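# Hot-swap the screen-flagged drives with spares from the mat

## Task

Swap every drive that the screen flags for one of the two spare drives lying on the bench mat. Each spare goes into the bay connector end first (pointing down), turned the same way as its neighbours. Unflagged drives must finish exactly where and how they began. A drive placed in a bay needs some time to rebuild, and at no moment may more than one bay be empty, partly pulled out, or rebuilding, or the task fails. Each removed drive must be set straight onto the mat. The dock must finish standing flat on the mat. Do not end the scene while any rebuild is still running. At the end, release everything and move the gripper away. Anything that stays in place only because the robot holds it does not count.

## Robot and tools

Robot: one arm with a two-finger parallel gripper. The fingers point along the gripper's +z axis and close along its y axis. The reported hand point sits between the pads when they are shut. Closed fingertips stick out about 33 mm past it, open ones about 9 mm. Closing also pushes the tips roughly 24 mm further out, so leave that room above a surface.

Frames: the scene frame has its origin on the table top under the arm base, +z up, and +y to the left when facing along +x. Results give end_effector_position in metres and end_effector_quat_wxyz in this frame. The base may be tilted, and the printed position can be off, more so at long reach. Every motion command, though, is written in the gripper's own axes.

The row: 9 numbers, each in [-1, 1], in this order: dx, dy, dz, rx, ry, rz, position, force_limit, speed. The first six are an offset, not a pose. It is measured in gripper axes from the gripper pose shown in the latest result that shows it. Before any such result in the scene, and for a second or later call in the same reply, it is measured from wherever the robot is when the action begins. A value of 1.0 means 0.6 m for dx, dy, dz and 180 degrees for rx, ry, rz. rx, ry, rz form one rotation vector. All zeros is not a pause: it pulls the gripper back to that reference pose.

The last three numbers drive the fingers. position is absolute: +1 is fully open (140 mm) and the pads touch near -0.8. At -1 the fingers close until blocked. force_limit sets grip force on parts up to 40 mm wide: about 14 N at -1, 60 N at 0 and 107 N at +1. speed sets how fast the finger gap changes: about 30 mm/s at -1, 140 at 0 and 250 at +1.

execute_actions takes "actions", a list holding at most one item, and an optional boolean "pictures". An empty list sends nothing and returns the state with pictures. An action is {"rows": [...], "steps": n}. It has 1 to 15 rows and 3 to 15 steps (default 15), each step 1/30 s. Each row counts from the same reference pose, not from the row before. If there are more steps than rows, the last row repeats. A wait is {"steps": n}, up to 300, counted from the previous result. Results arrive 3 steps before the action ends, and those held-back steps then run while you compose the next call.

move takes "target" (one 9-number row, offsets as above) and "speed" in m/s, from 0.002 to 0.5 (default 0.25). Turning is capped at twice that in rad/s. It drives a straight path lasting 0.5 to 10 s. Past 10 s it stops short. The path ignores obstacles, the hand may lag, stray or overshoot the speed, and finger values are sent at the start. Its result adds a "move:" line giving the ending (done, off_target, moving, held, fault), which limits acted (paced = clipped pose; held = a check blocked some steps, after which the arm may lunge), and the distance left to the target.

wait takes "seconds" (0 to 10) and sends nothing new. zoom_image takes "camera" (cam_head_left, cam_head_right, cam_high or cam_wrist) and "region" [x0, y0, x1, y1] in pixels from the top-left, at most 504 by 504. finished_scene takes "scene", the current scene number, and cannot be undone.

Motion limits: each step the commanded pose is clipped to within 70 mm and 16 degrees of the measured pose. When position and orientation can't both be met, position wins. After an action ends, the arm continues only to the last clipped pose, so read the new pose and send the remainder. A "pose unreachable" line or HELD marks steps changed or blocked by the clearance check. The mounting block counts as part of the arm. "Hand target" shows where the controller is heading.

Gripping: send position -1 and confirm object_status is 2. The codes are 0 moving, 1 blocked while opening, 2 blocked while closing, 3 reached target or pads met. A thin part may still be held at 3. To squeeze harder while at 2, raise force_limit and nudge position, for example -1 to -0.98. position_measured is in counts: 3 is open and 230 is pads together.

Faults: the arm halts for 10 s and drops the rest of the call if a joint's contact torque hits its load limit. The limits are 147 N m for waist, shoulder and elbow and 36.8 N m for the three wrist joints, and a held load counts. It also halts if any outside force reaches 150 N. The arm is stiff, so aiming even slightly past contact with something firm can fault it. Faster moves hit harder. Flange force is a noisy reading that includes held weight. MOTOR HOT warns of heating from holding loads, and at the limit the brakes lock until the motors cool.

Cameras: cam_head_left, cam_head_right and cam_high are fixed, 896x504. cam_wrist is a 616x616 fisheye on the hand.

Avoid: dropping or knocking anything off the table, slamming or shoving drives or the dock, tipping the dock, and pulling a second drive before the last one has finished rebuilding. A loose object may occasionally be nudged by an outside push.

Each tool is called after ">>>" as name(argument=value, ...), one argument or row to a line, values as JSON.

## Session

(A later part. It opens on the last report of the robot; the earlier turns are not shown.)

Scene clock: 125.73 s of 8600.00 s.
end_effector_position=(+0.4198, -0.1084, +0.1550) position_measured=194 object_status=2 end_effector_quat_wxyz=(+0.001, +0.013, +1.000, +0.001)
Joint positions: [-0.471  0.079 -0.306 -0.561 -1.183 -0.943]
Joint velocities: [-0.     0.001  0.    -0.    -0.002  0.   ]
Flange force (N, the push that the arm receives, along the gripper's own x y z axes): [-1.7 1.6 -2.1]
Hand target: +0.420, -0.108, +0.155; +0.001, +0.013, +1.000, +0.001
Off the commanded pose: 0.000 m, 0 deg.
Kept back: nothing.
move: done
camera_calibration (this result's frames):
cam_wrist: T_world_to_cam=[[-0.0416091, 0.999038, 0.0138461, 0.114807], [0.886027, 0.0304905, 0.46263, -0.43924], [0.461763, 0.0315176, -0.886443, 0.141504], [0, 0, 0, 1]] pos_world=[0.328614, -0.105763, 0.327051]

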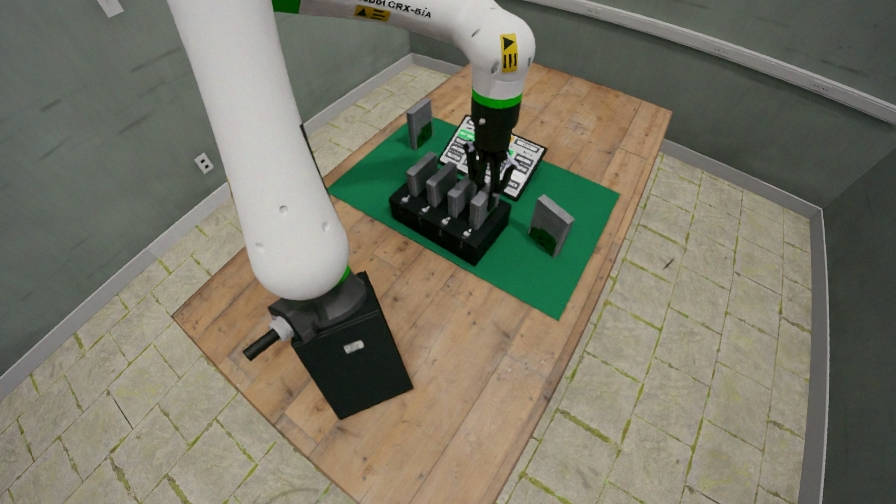

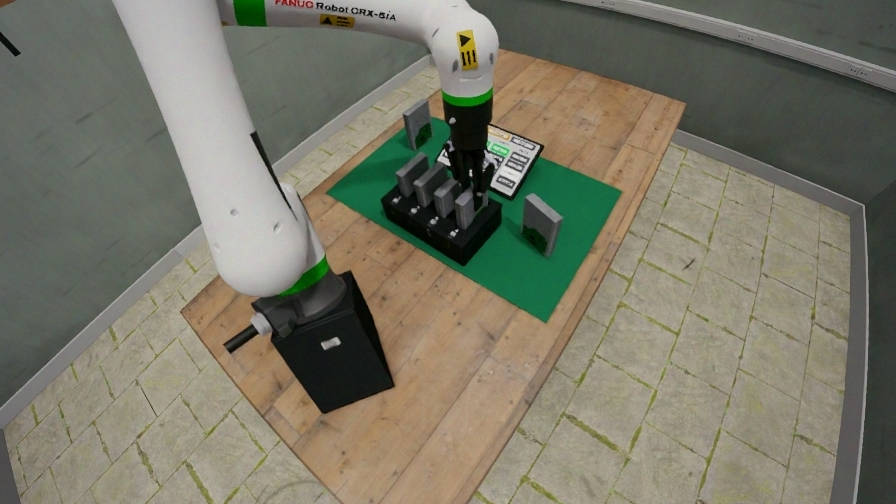

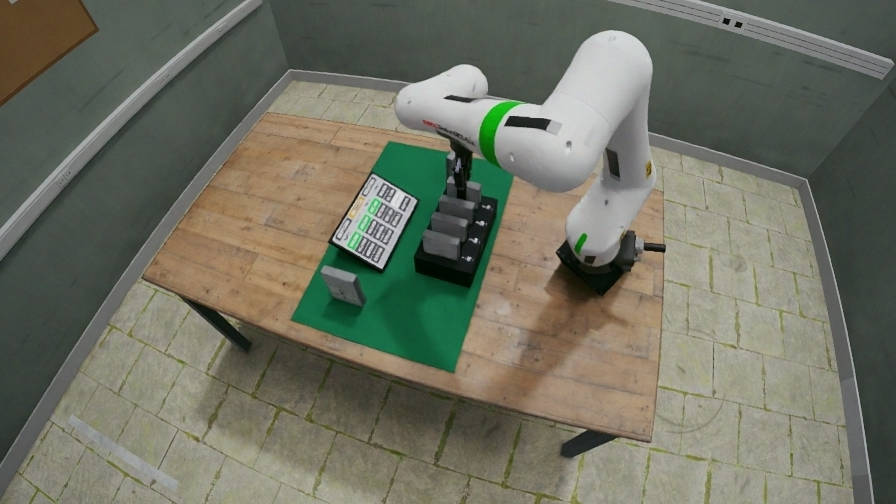

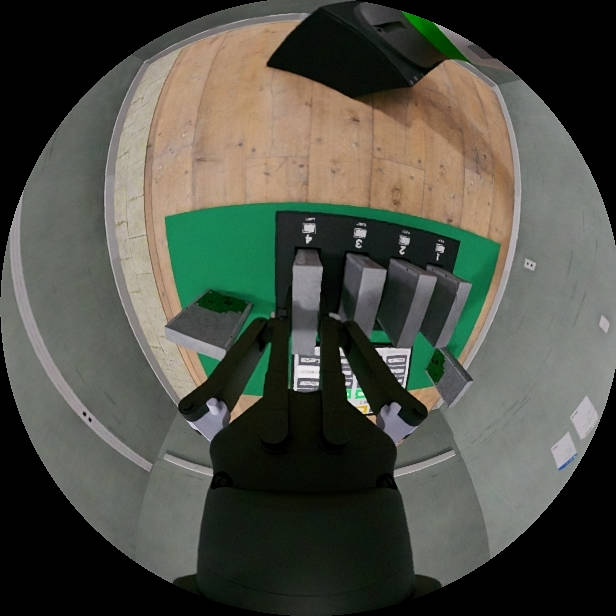

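>>> move(
  target=[0,0,-0.24,0,0,0,-1,0,0],
  speed=0.08,
)

>>> move(
  target=[-0.37,-0.25,0,0,0,-0.407,-1,0,0],
  speed=0.3,
)

>>> move(
  target=[0,0,0.255,0,0,0,-1,0,0],
  speed=0.15,
)

>>> move(
  target=[0,0,0.018,0,0,0,-1,0,0],
  speed=0.012,
)

Scene clock: 128.03 s of 8600.00 s.
end_effector_position=(+0.4200, -0.1088, +0.2990) position_measured=194 object_status=2 end_effector_quat_wxyz=(+0.001, +0.013, +1.000, +0.001)
Joint positions: [-0.636 -0.002 -0.09  -0.518 -1.521 -0.957]
Joint velocities: [-0.001 -0.    -0.    -0.     0.    -0.001]
Flange force (N, the push that the arm receives, along the gripper's own x y z axes): [-2.0 4.4 9.9]
Hand target: +0.420, -0.109, +0.299; +0.001, +0.013, +1.000, +0.001
Off the commanded pose: 0.001 m, 0 deg.
Kept back: nothing.
move: done
camera_calibration (this result's frames):
cam_wrist: T_world_to_cam=[[-0.0420973, 0.999022, 0.0135039, 0.113523], [0.8861, 0.0310879, 0.46245, -0.505897], [0.461578, 0.0314337, -0.886542, 0.269194], [0, 0, 0, 1]] pos_world=[0.3288, -0.106147, 0.471071]

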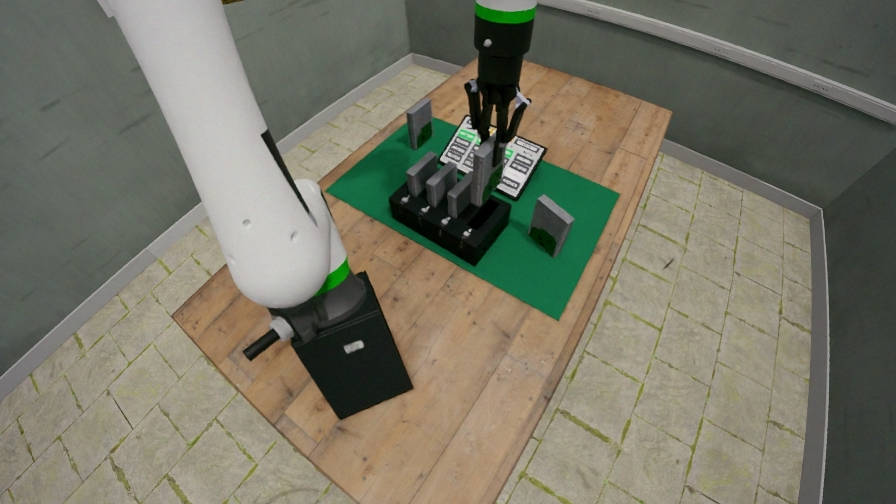

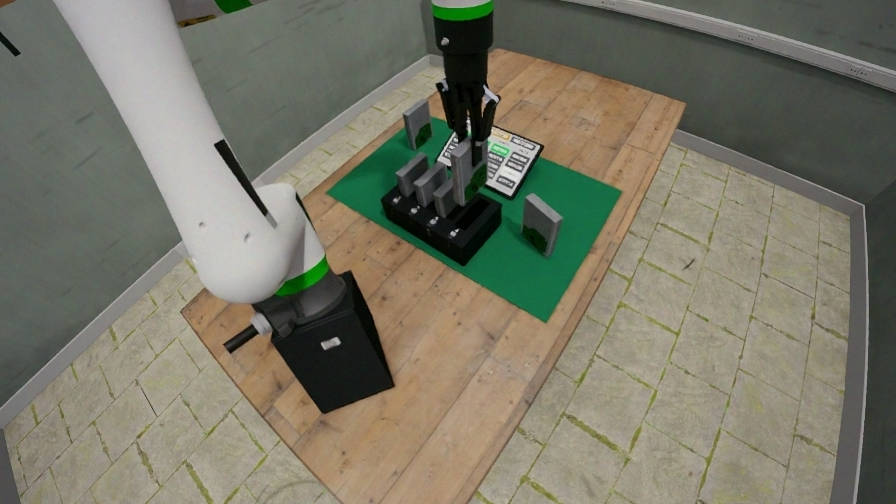

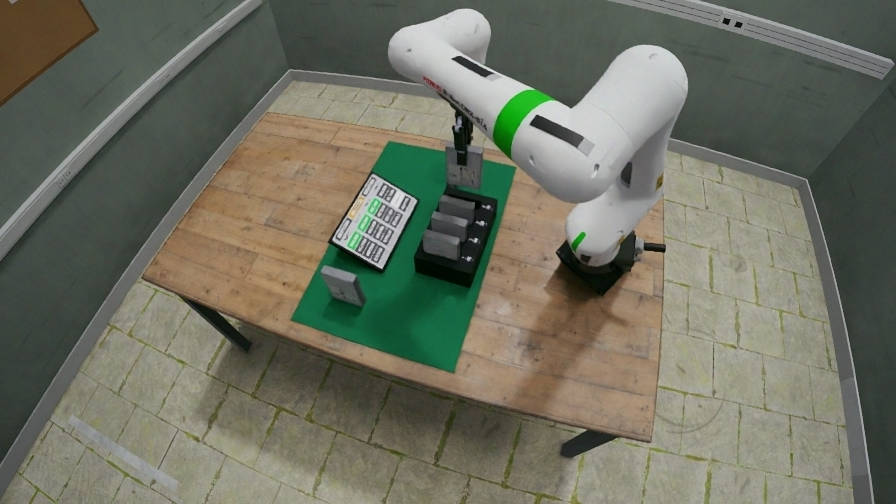

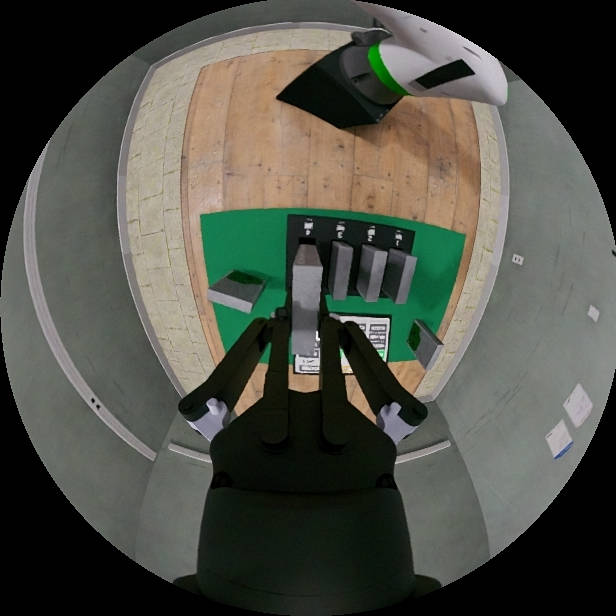

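Scene clock: 130.57 s of 8600.00 s.
end_effector_position=(+0.6384, -0.2639, +0.2984) position_measured=194 object_status=2 end_effector_quat_wxyz=(+0.002, -0.587, +0.810, -0.000)
Joint positions: [-0.638  0.673  0.771 -0.521 -1.684  0.231]
Joint velocities: [-0.     0.001  0.    -0.     0.001  0.001]
Flange force (N, the push that the arm receives, along the gripper's own x y z axes): [-3.0 1.7 5.5]
Hand target: +0.638, -0.264, +0.298; +0.002, -0.587, +0.810, -0.000
Off the commanded pose: 0.001 m, 0 deg.
Kept back: nothing.
move: done
camera_calibration (this result's frames):
cam_wrist: T_world_to_cam=[[-0.968914, 0.247195, 0.0100347, 0.671992], [0.223706, 0.858082, 0.462223, -0.0532171], [0.105648, 0.450099, -0.886707, 0.510528], [0, 0, 0, 1]] pos_world=[0.60907, -0.350236, 0.470544]

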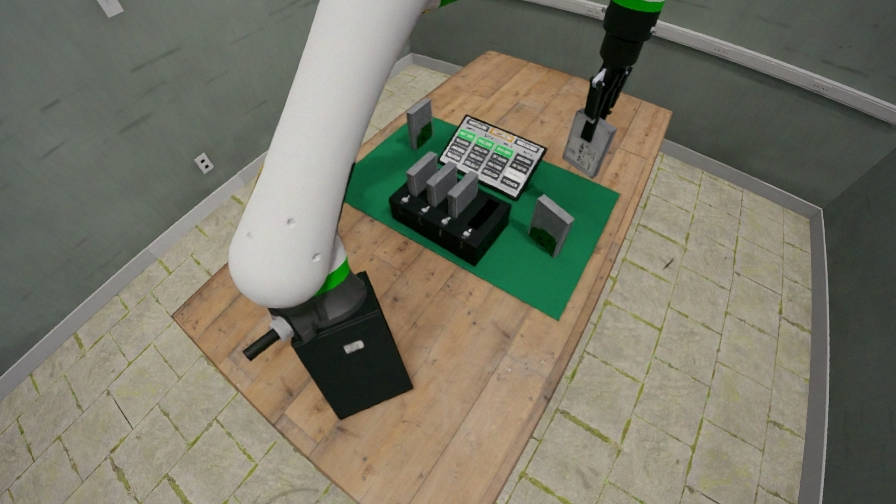

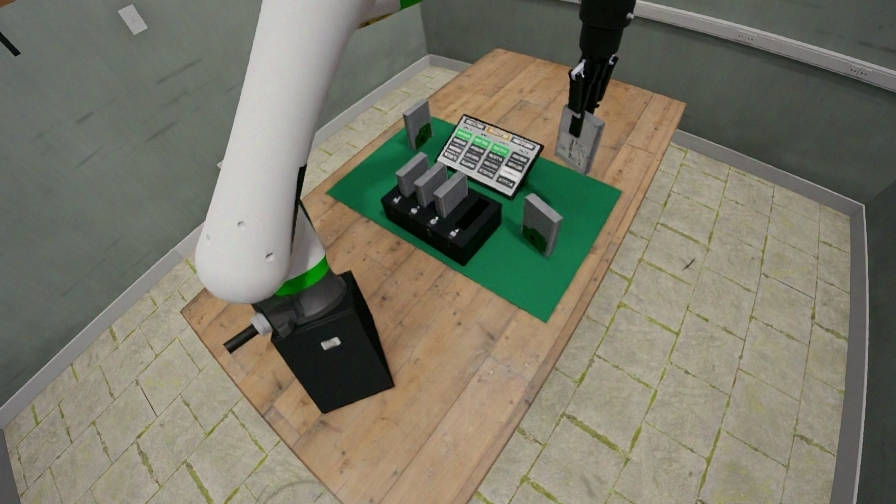

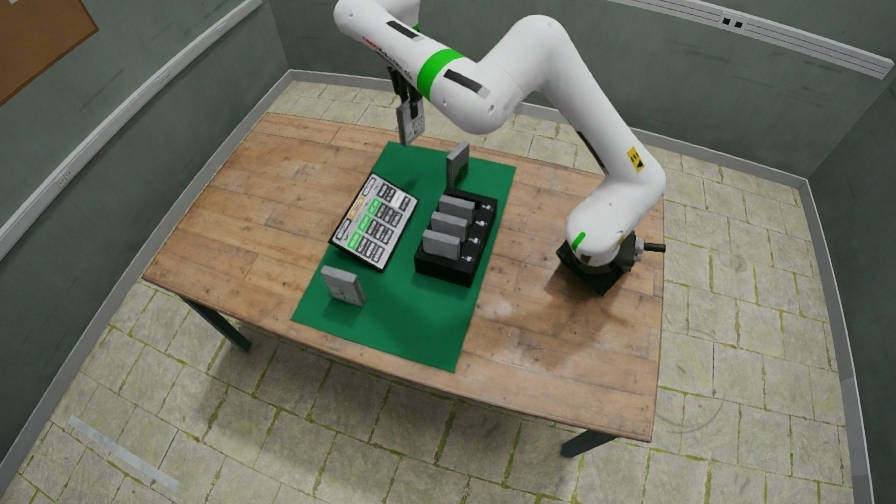

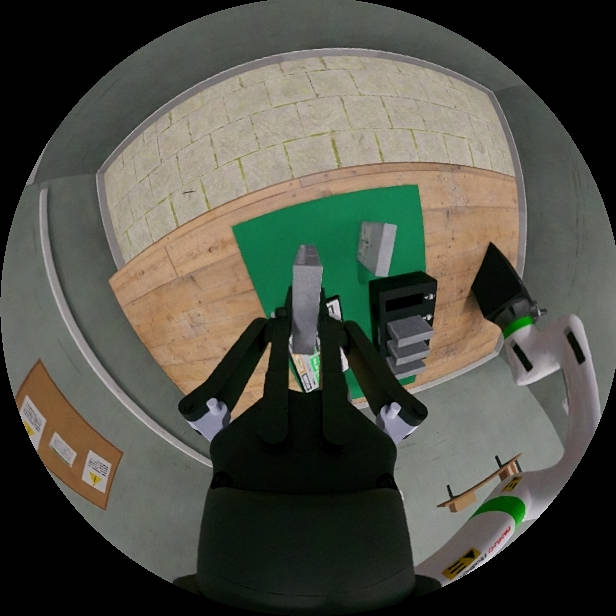

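Scene clock: 131.90 s of 8600.00 s.
end_effector_position=(+0.6383, -0.2635, +0.1455) position_measured=194 object_status=2 end_effector_quat_wxyz=(+0.002, -0.586, +0.810, -0.000)
Joint positions: [-0.528  0.709  0.519 -0.528 -1.379  0.28 ]
Joint velocities: [-0.    -0.001 -0.001  0.    -0.001 -0.002]
Flange force (N, the push that the arm receives, along the gripper's own x y z axes): [-2.4 8.6 7.2]
Hand target: +0.638, -0.264, +0.145; +0.002, -0.586, +0.810, -0.000
Off the commanded pose: 0.001 m, 0 deg.
Kept back: nothing.
move: done
camera_calibration (this result's frames):
cam_wrist: T_world_to_cam=[[-0.968798, 0.247658, 0.00983727, 0.673378], [0.224017, 0.857958, 0.462304, 0.0169903], [0.106053, 0.450083, -0.886667, 0.374498], [0, 0, 0, 1]] pos_world=[0.608844, -0.349899, 0.317576]

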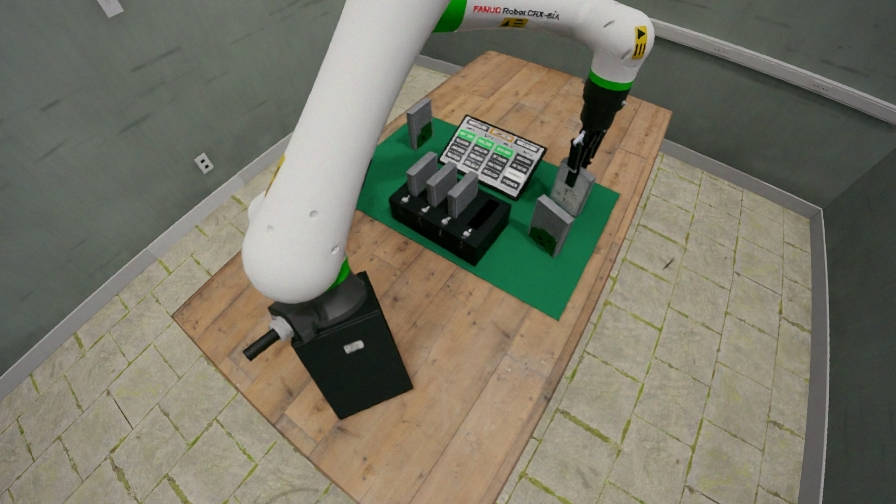

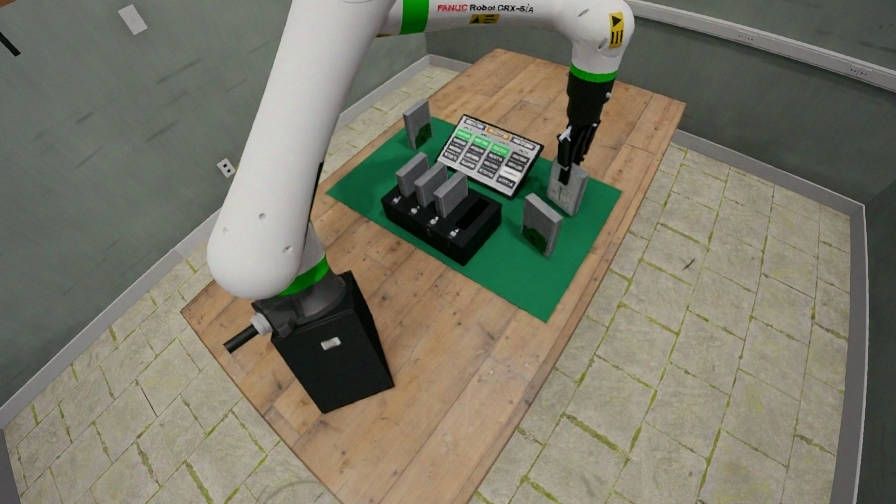

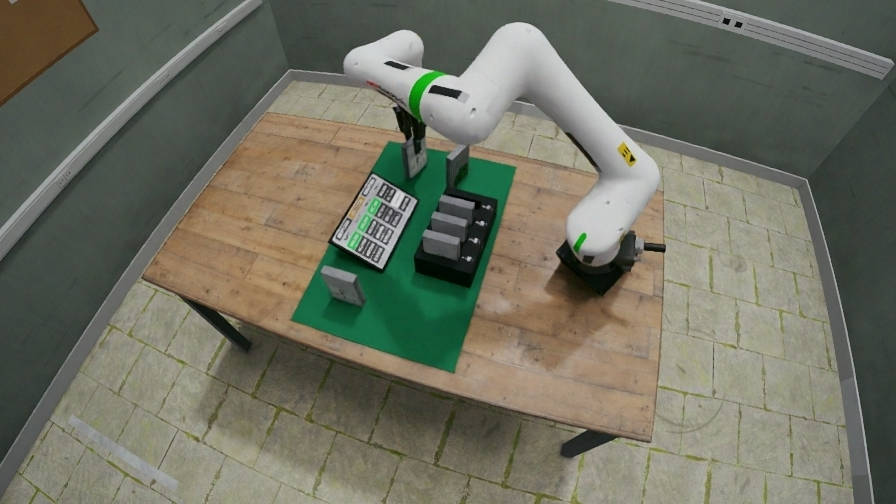

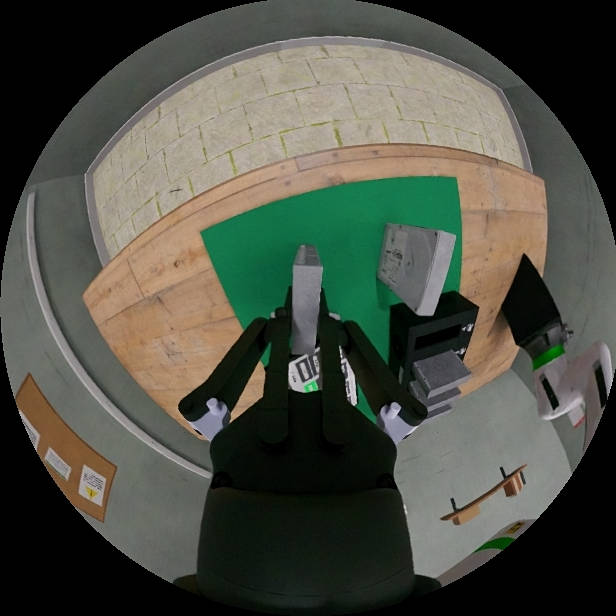

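Scene clock: 133.03 s of 8600.00 s.
end_effector_position=(+0.6383, -0.2635, +0.1347) position_measured=194 object_status=2 end_effector_quat_wxyz=(+0.002, -0.586, +0.810, -0.000)
Joint positions: [-0.521  0.716  0.508 -0.53  -1.359  0.282]
Joint velocities: [-0.     0.     0.    -0.    -0.    -0.001]
Flange force (N, the push that the arm receives, along the gripper's own x y z axes): [-2.4 5.4 6.1]
Hand target: +0.638, -0.264, +0.135; +0.002, -0.586, +0.810, -0.000
Off the commanded pose: 0.000 m, 0 deg.
Kept back: nothing.
move: done
camera_calibration (this result's frames):
cam_wrist: T_world_to_cam=[[-0.968787, 0.247697, 0.00984307, 0.673469], [0.224053, 0.857938, 0.462323, 0.0219396], [0.106072, 0.450098, -0.886657, 0.364891], [0, 0, 0, 1]] pos_world=[0.608828, -0.349876, 0.306761]

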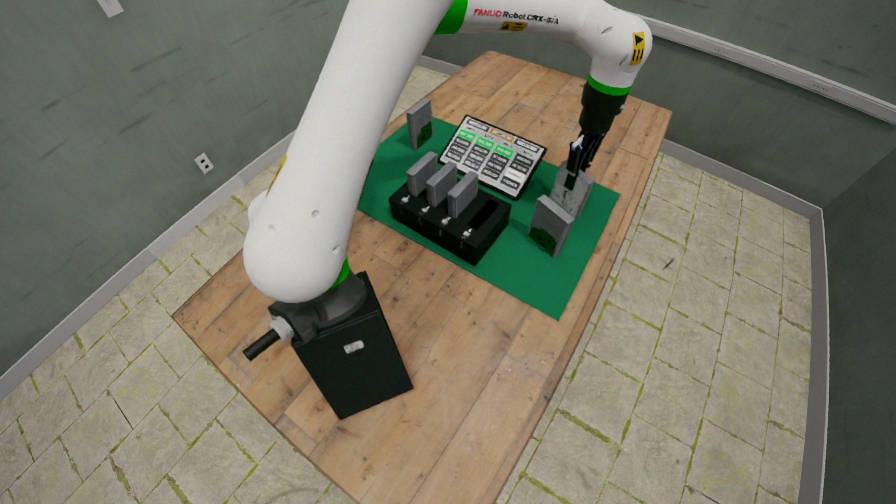

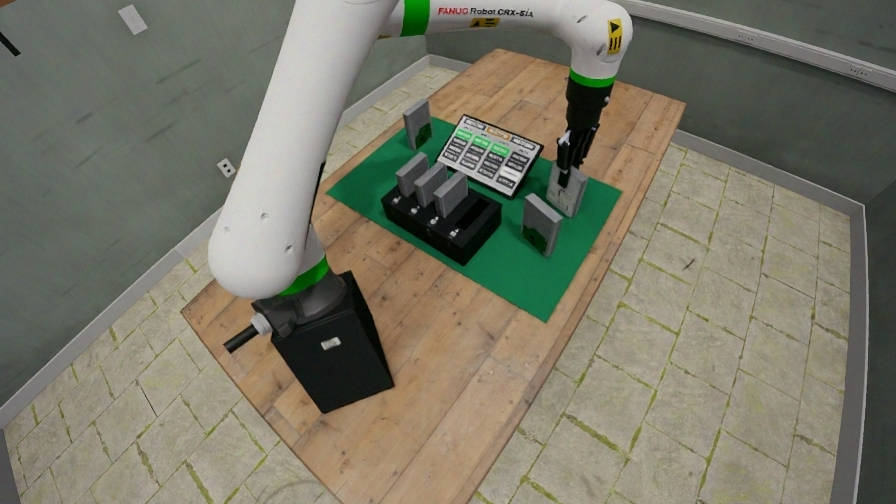

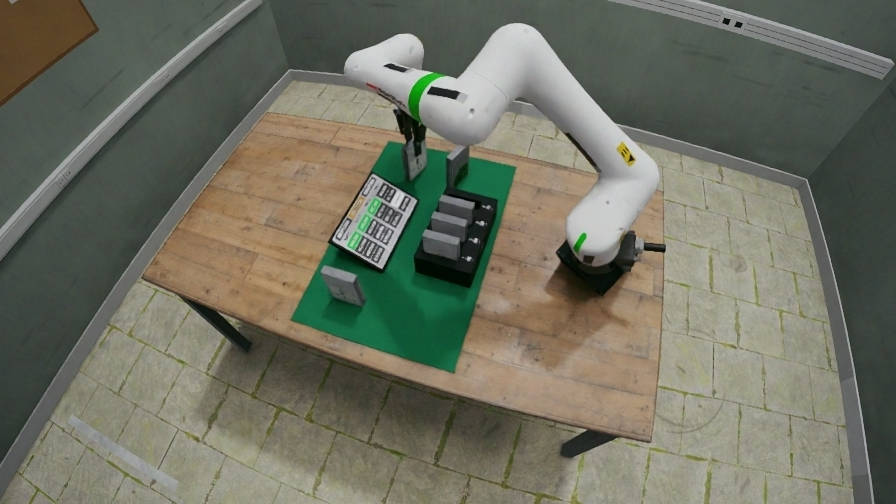

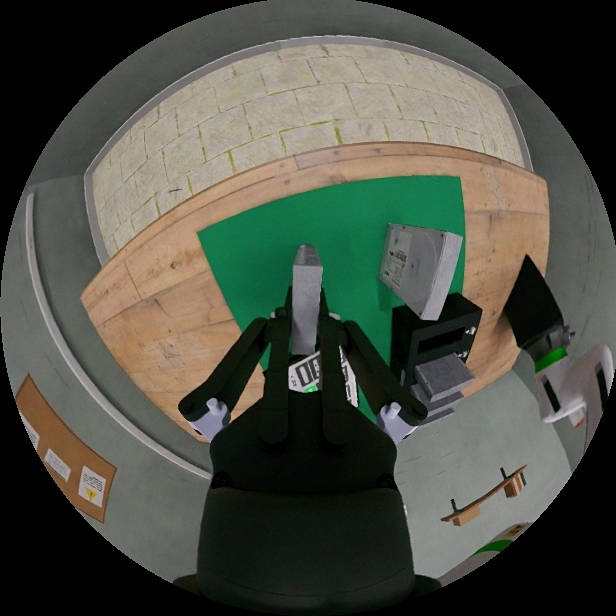

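>>> move(
  target=[0,0,0.003,0,0,0,-1,0,0],
  speed=0.005,
)

Scene clock: 133.97 s of 8600.00 s.
end_effector_position=(+0.6383, -0.2635, +0.1329) position_measured=194 object_status=2 end_effector_quat_wxyz=(+0.002, -0.586, +0.810, -0.000)
Joint positions: [-0.52   0.717  0.506 -0.531 -1.356  0.283]
Joint velocities: [-0.     0.001 -0.    -0.     0.001 -0.   ]
Flange force (N, the push that the arm receives, along the gripper's own x y z axes): [-4.5 9.2 -1.3]
Hand target: +0.638, -0.264, +0.133; +0.002, -0.586, +0.810, -0.000
Off the commanded pose: 0.000 m, 0 deg.
Kept back: nothing.
move: done
camera_calibration (this result's frames):
cam_wrist: T_world_to_cam=[[-0.968789, 0.247692, 0.00981284, 0.673497], [0.224036, 0.857948, 0.462312, 0.0227717], [0.106092, 0.450082, -0.886663, 0.363296], [0, 0, 0, 1]] pos_world=[0.608832, -0.34987, 0.304985]

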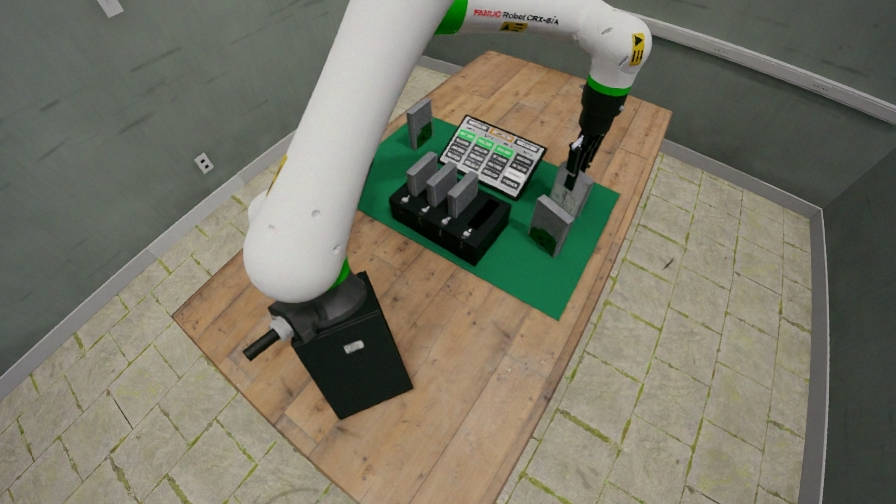

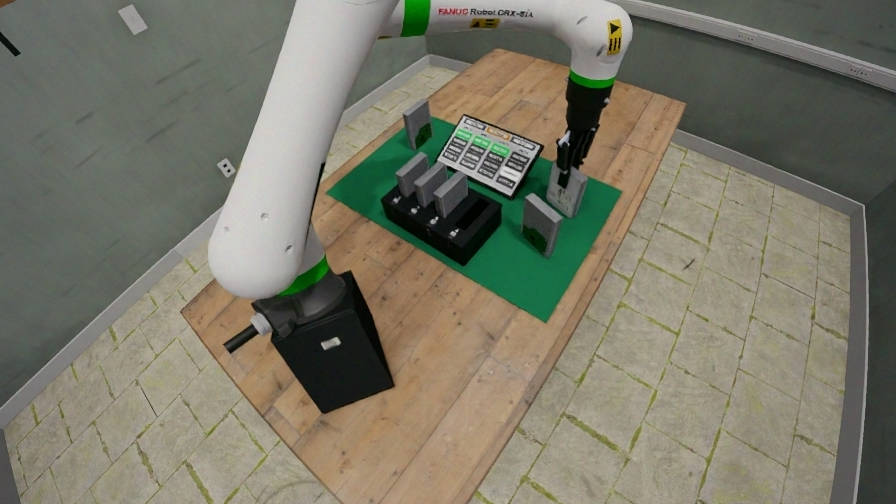

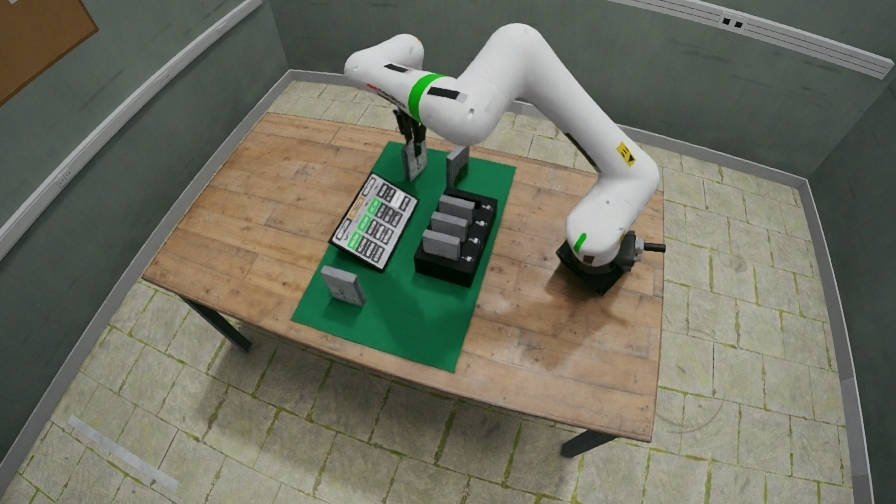

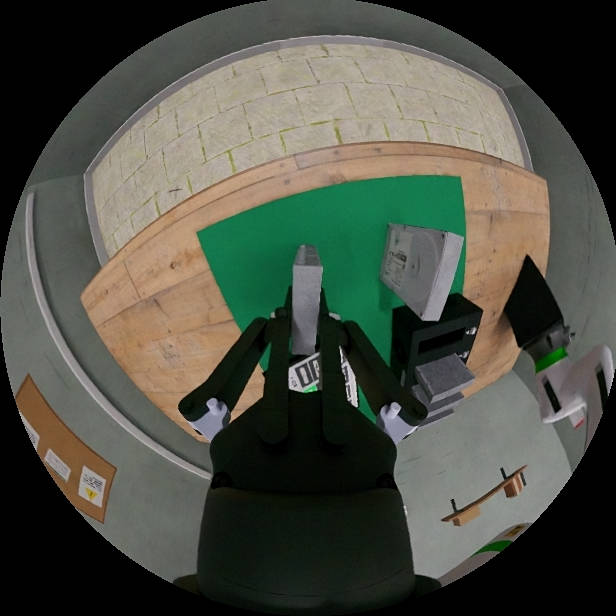

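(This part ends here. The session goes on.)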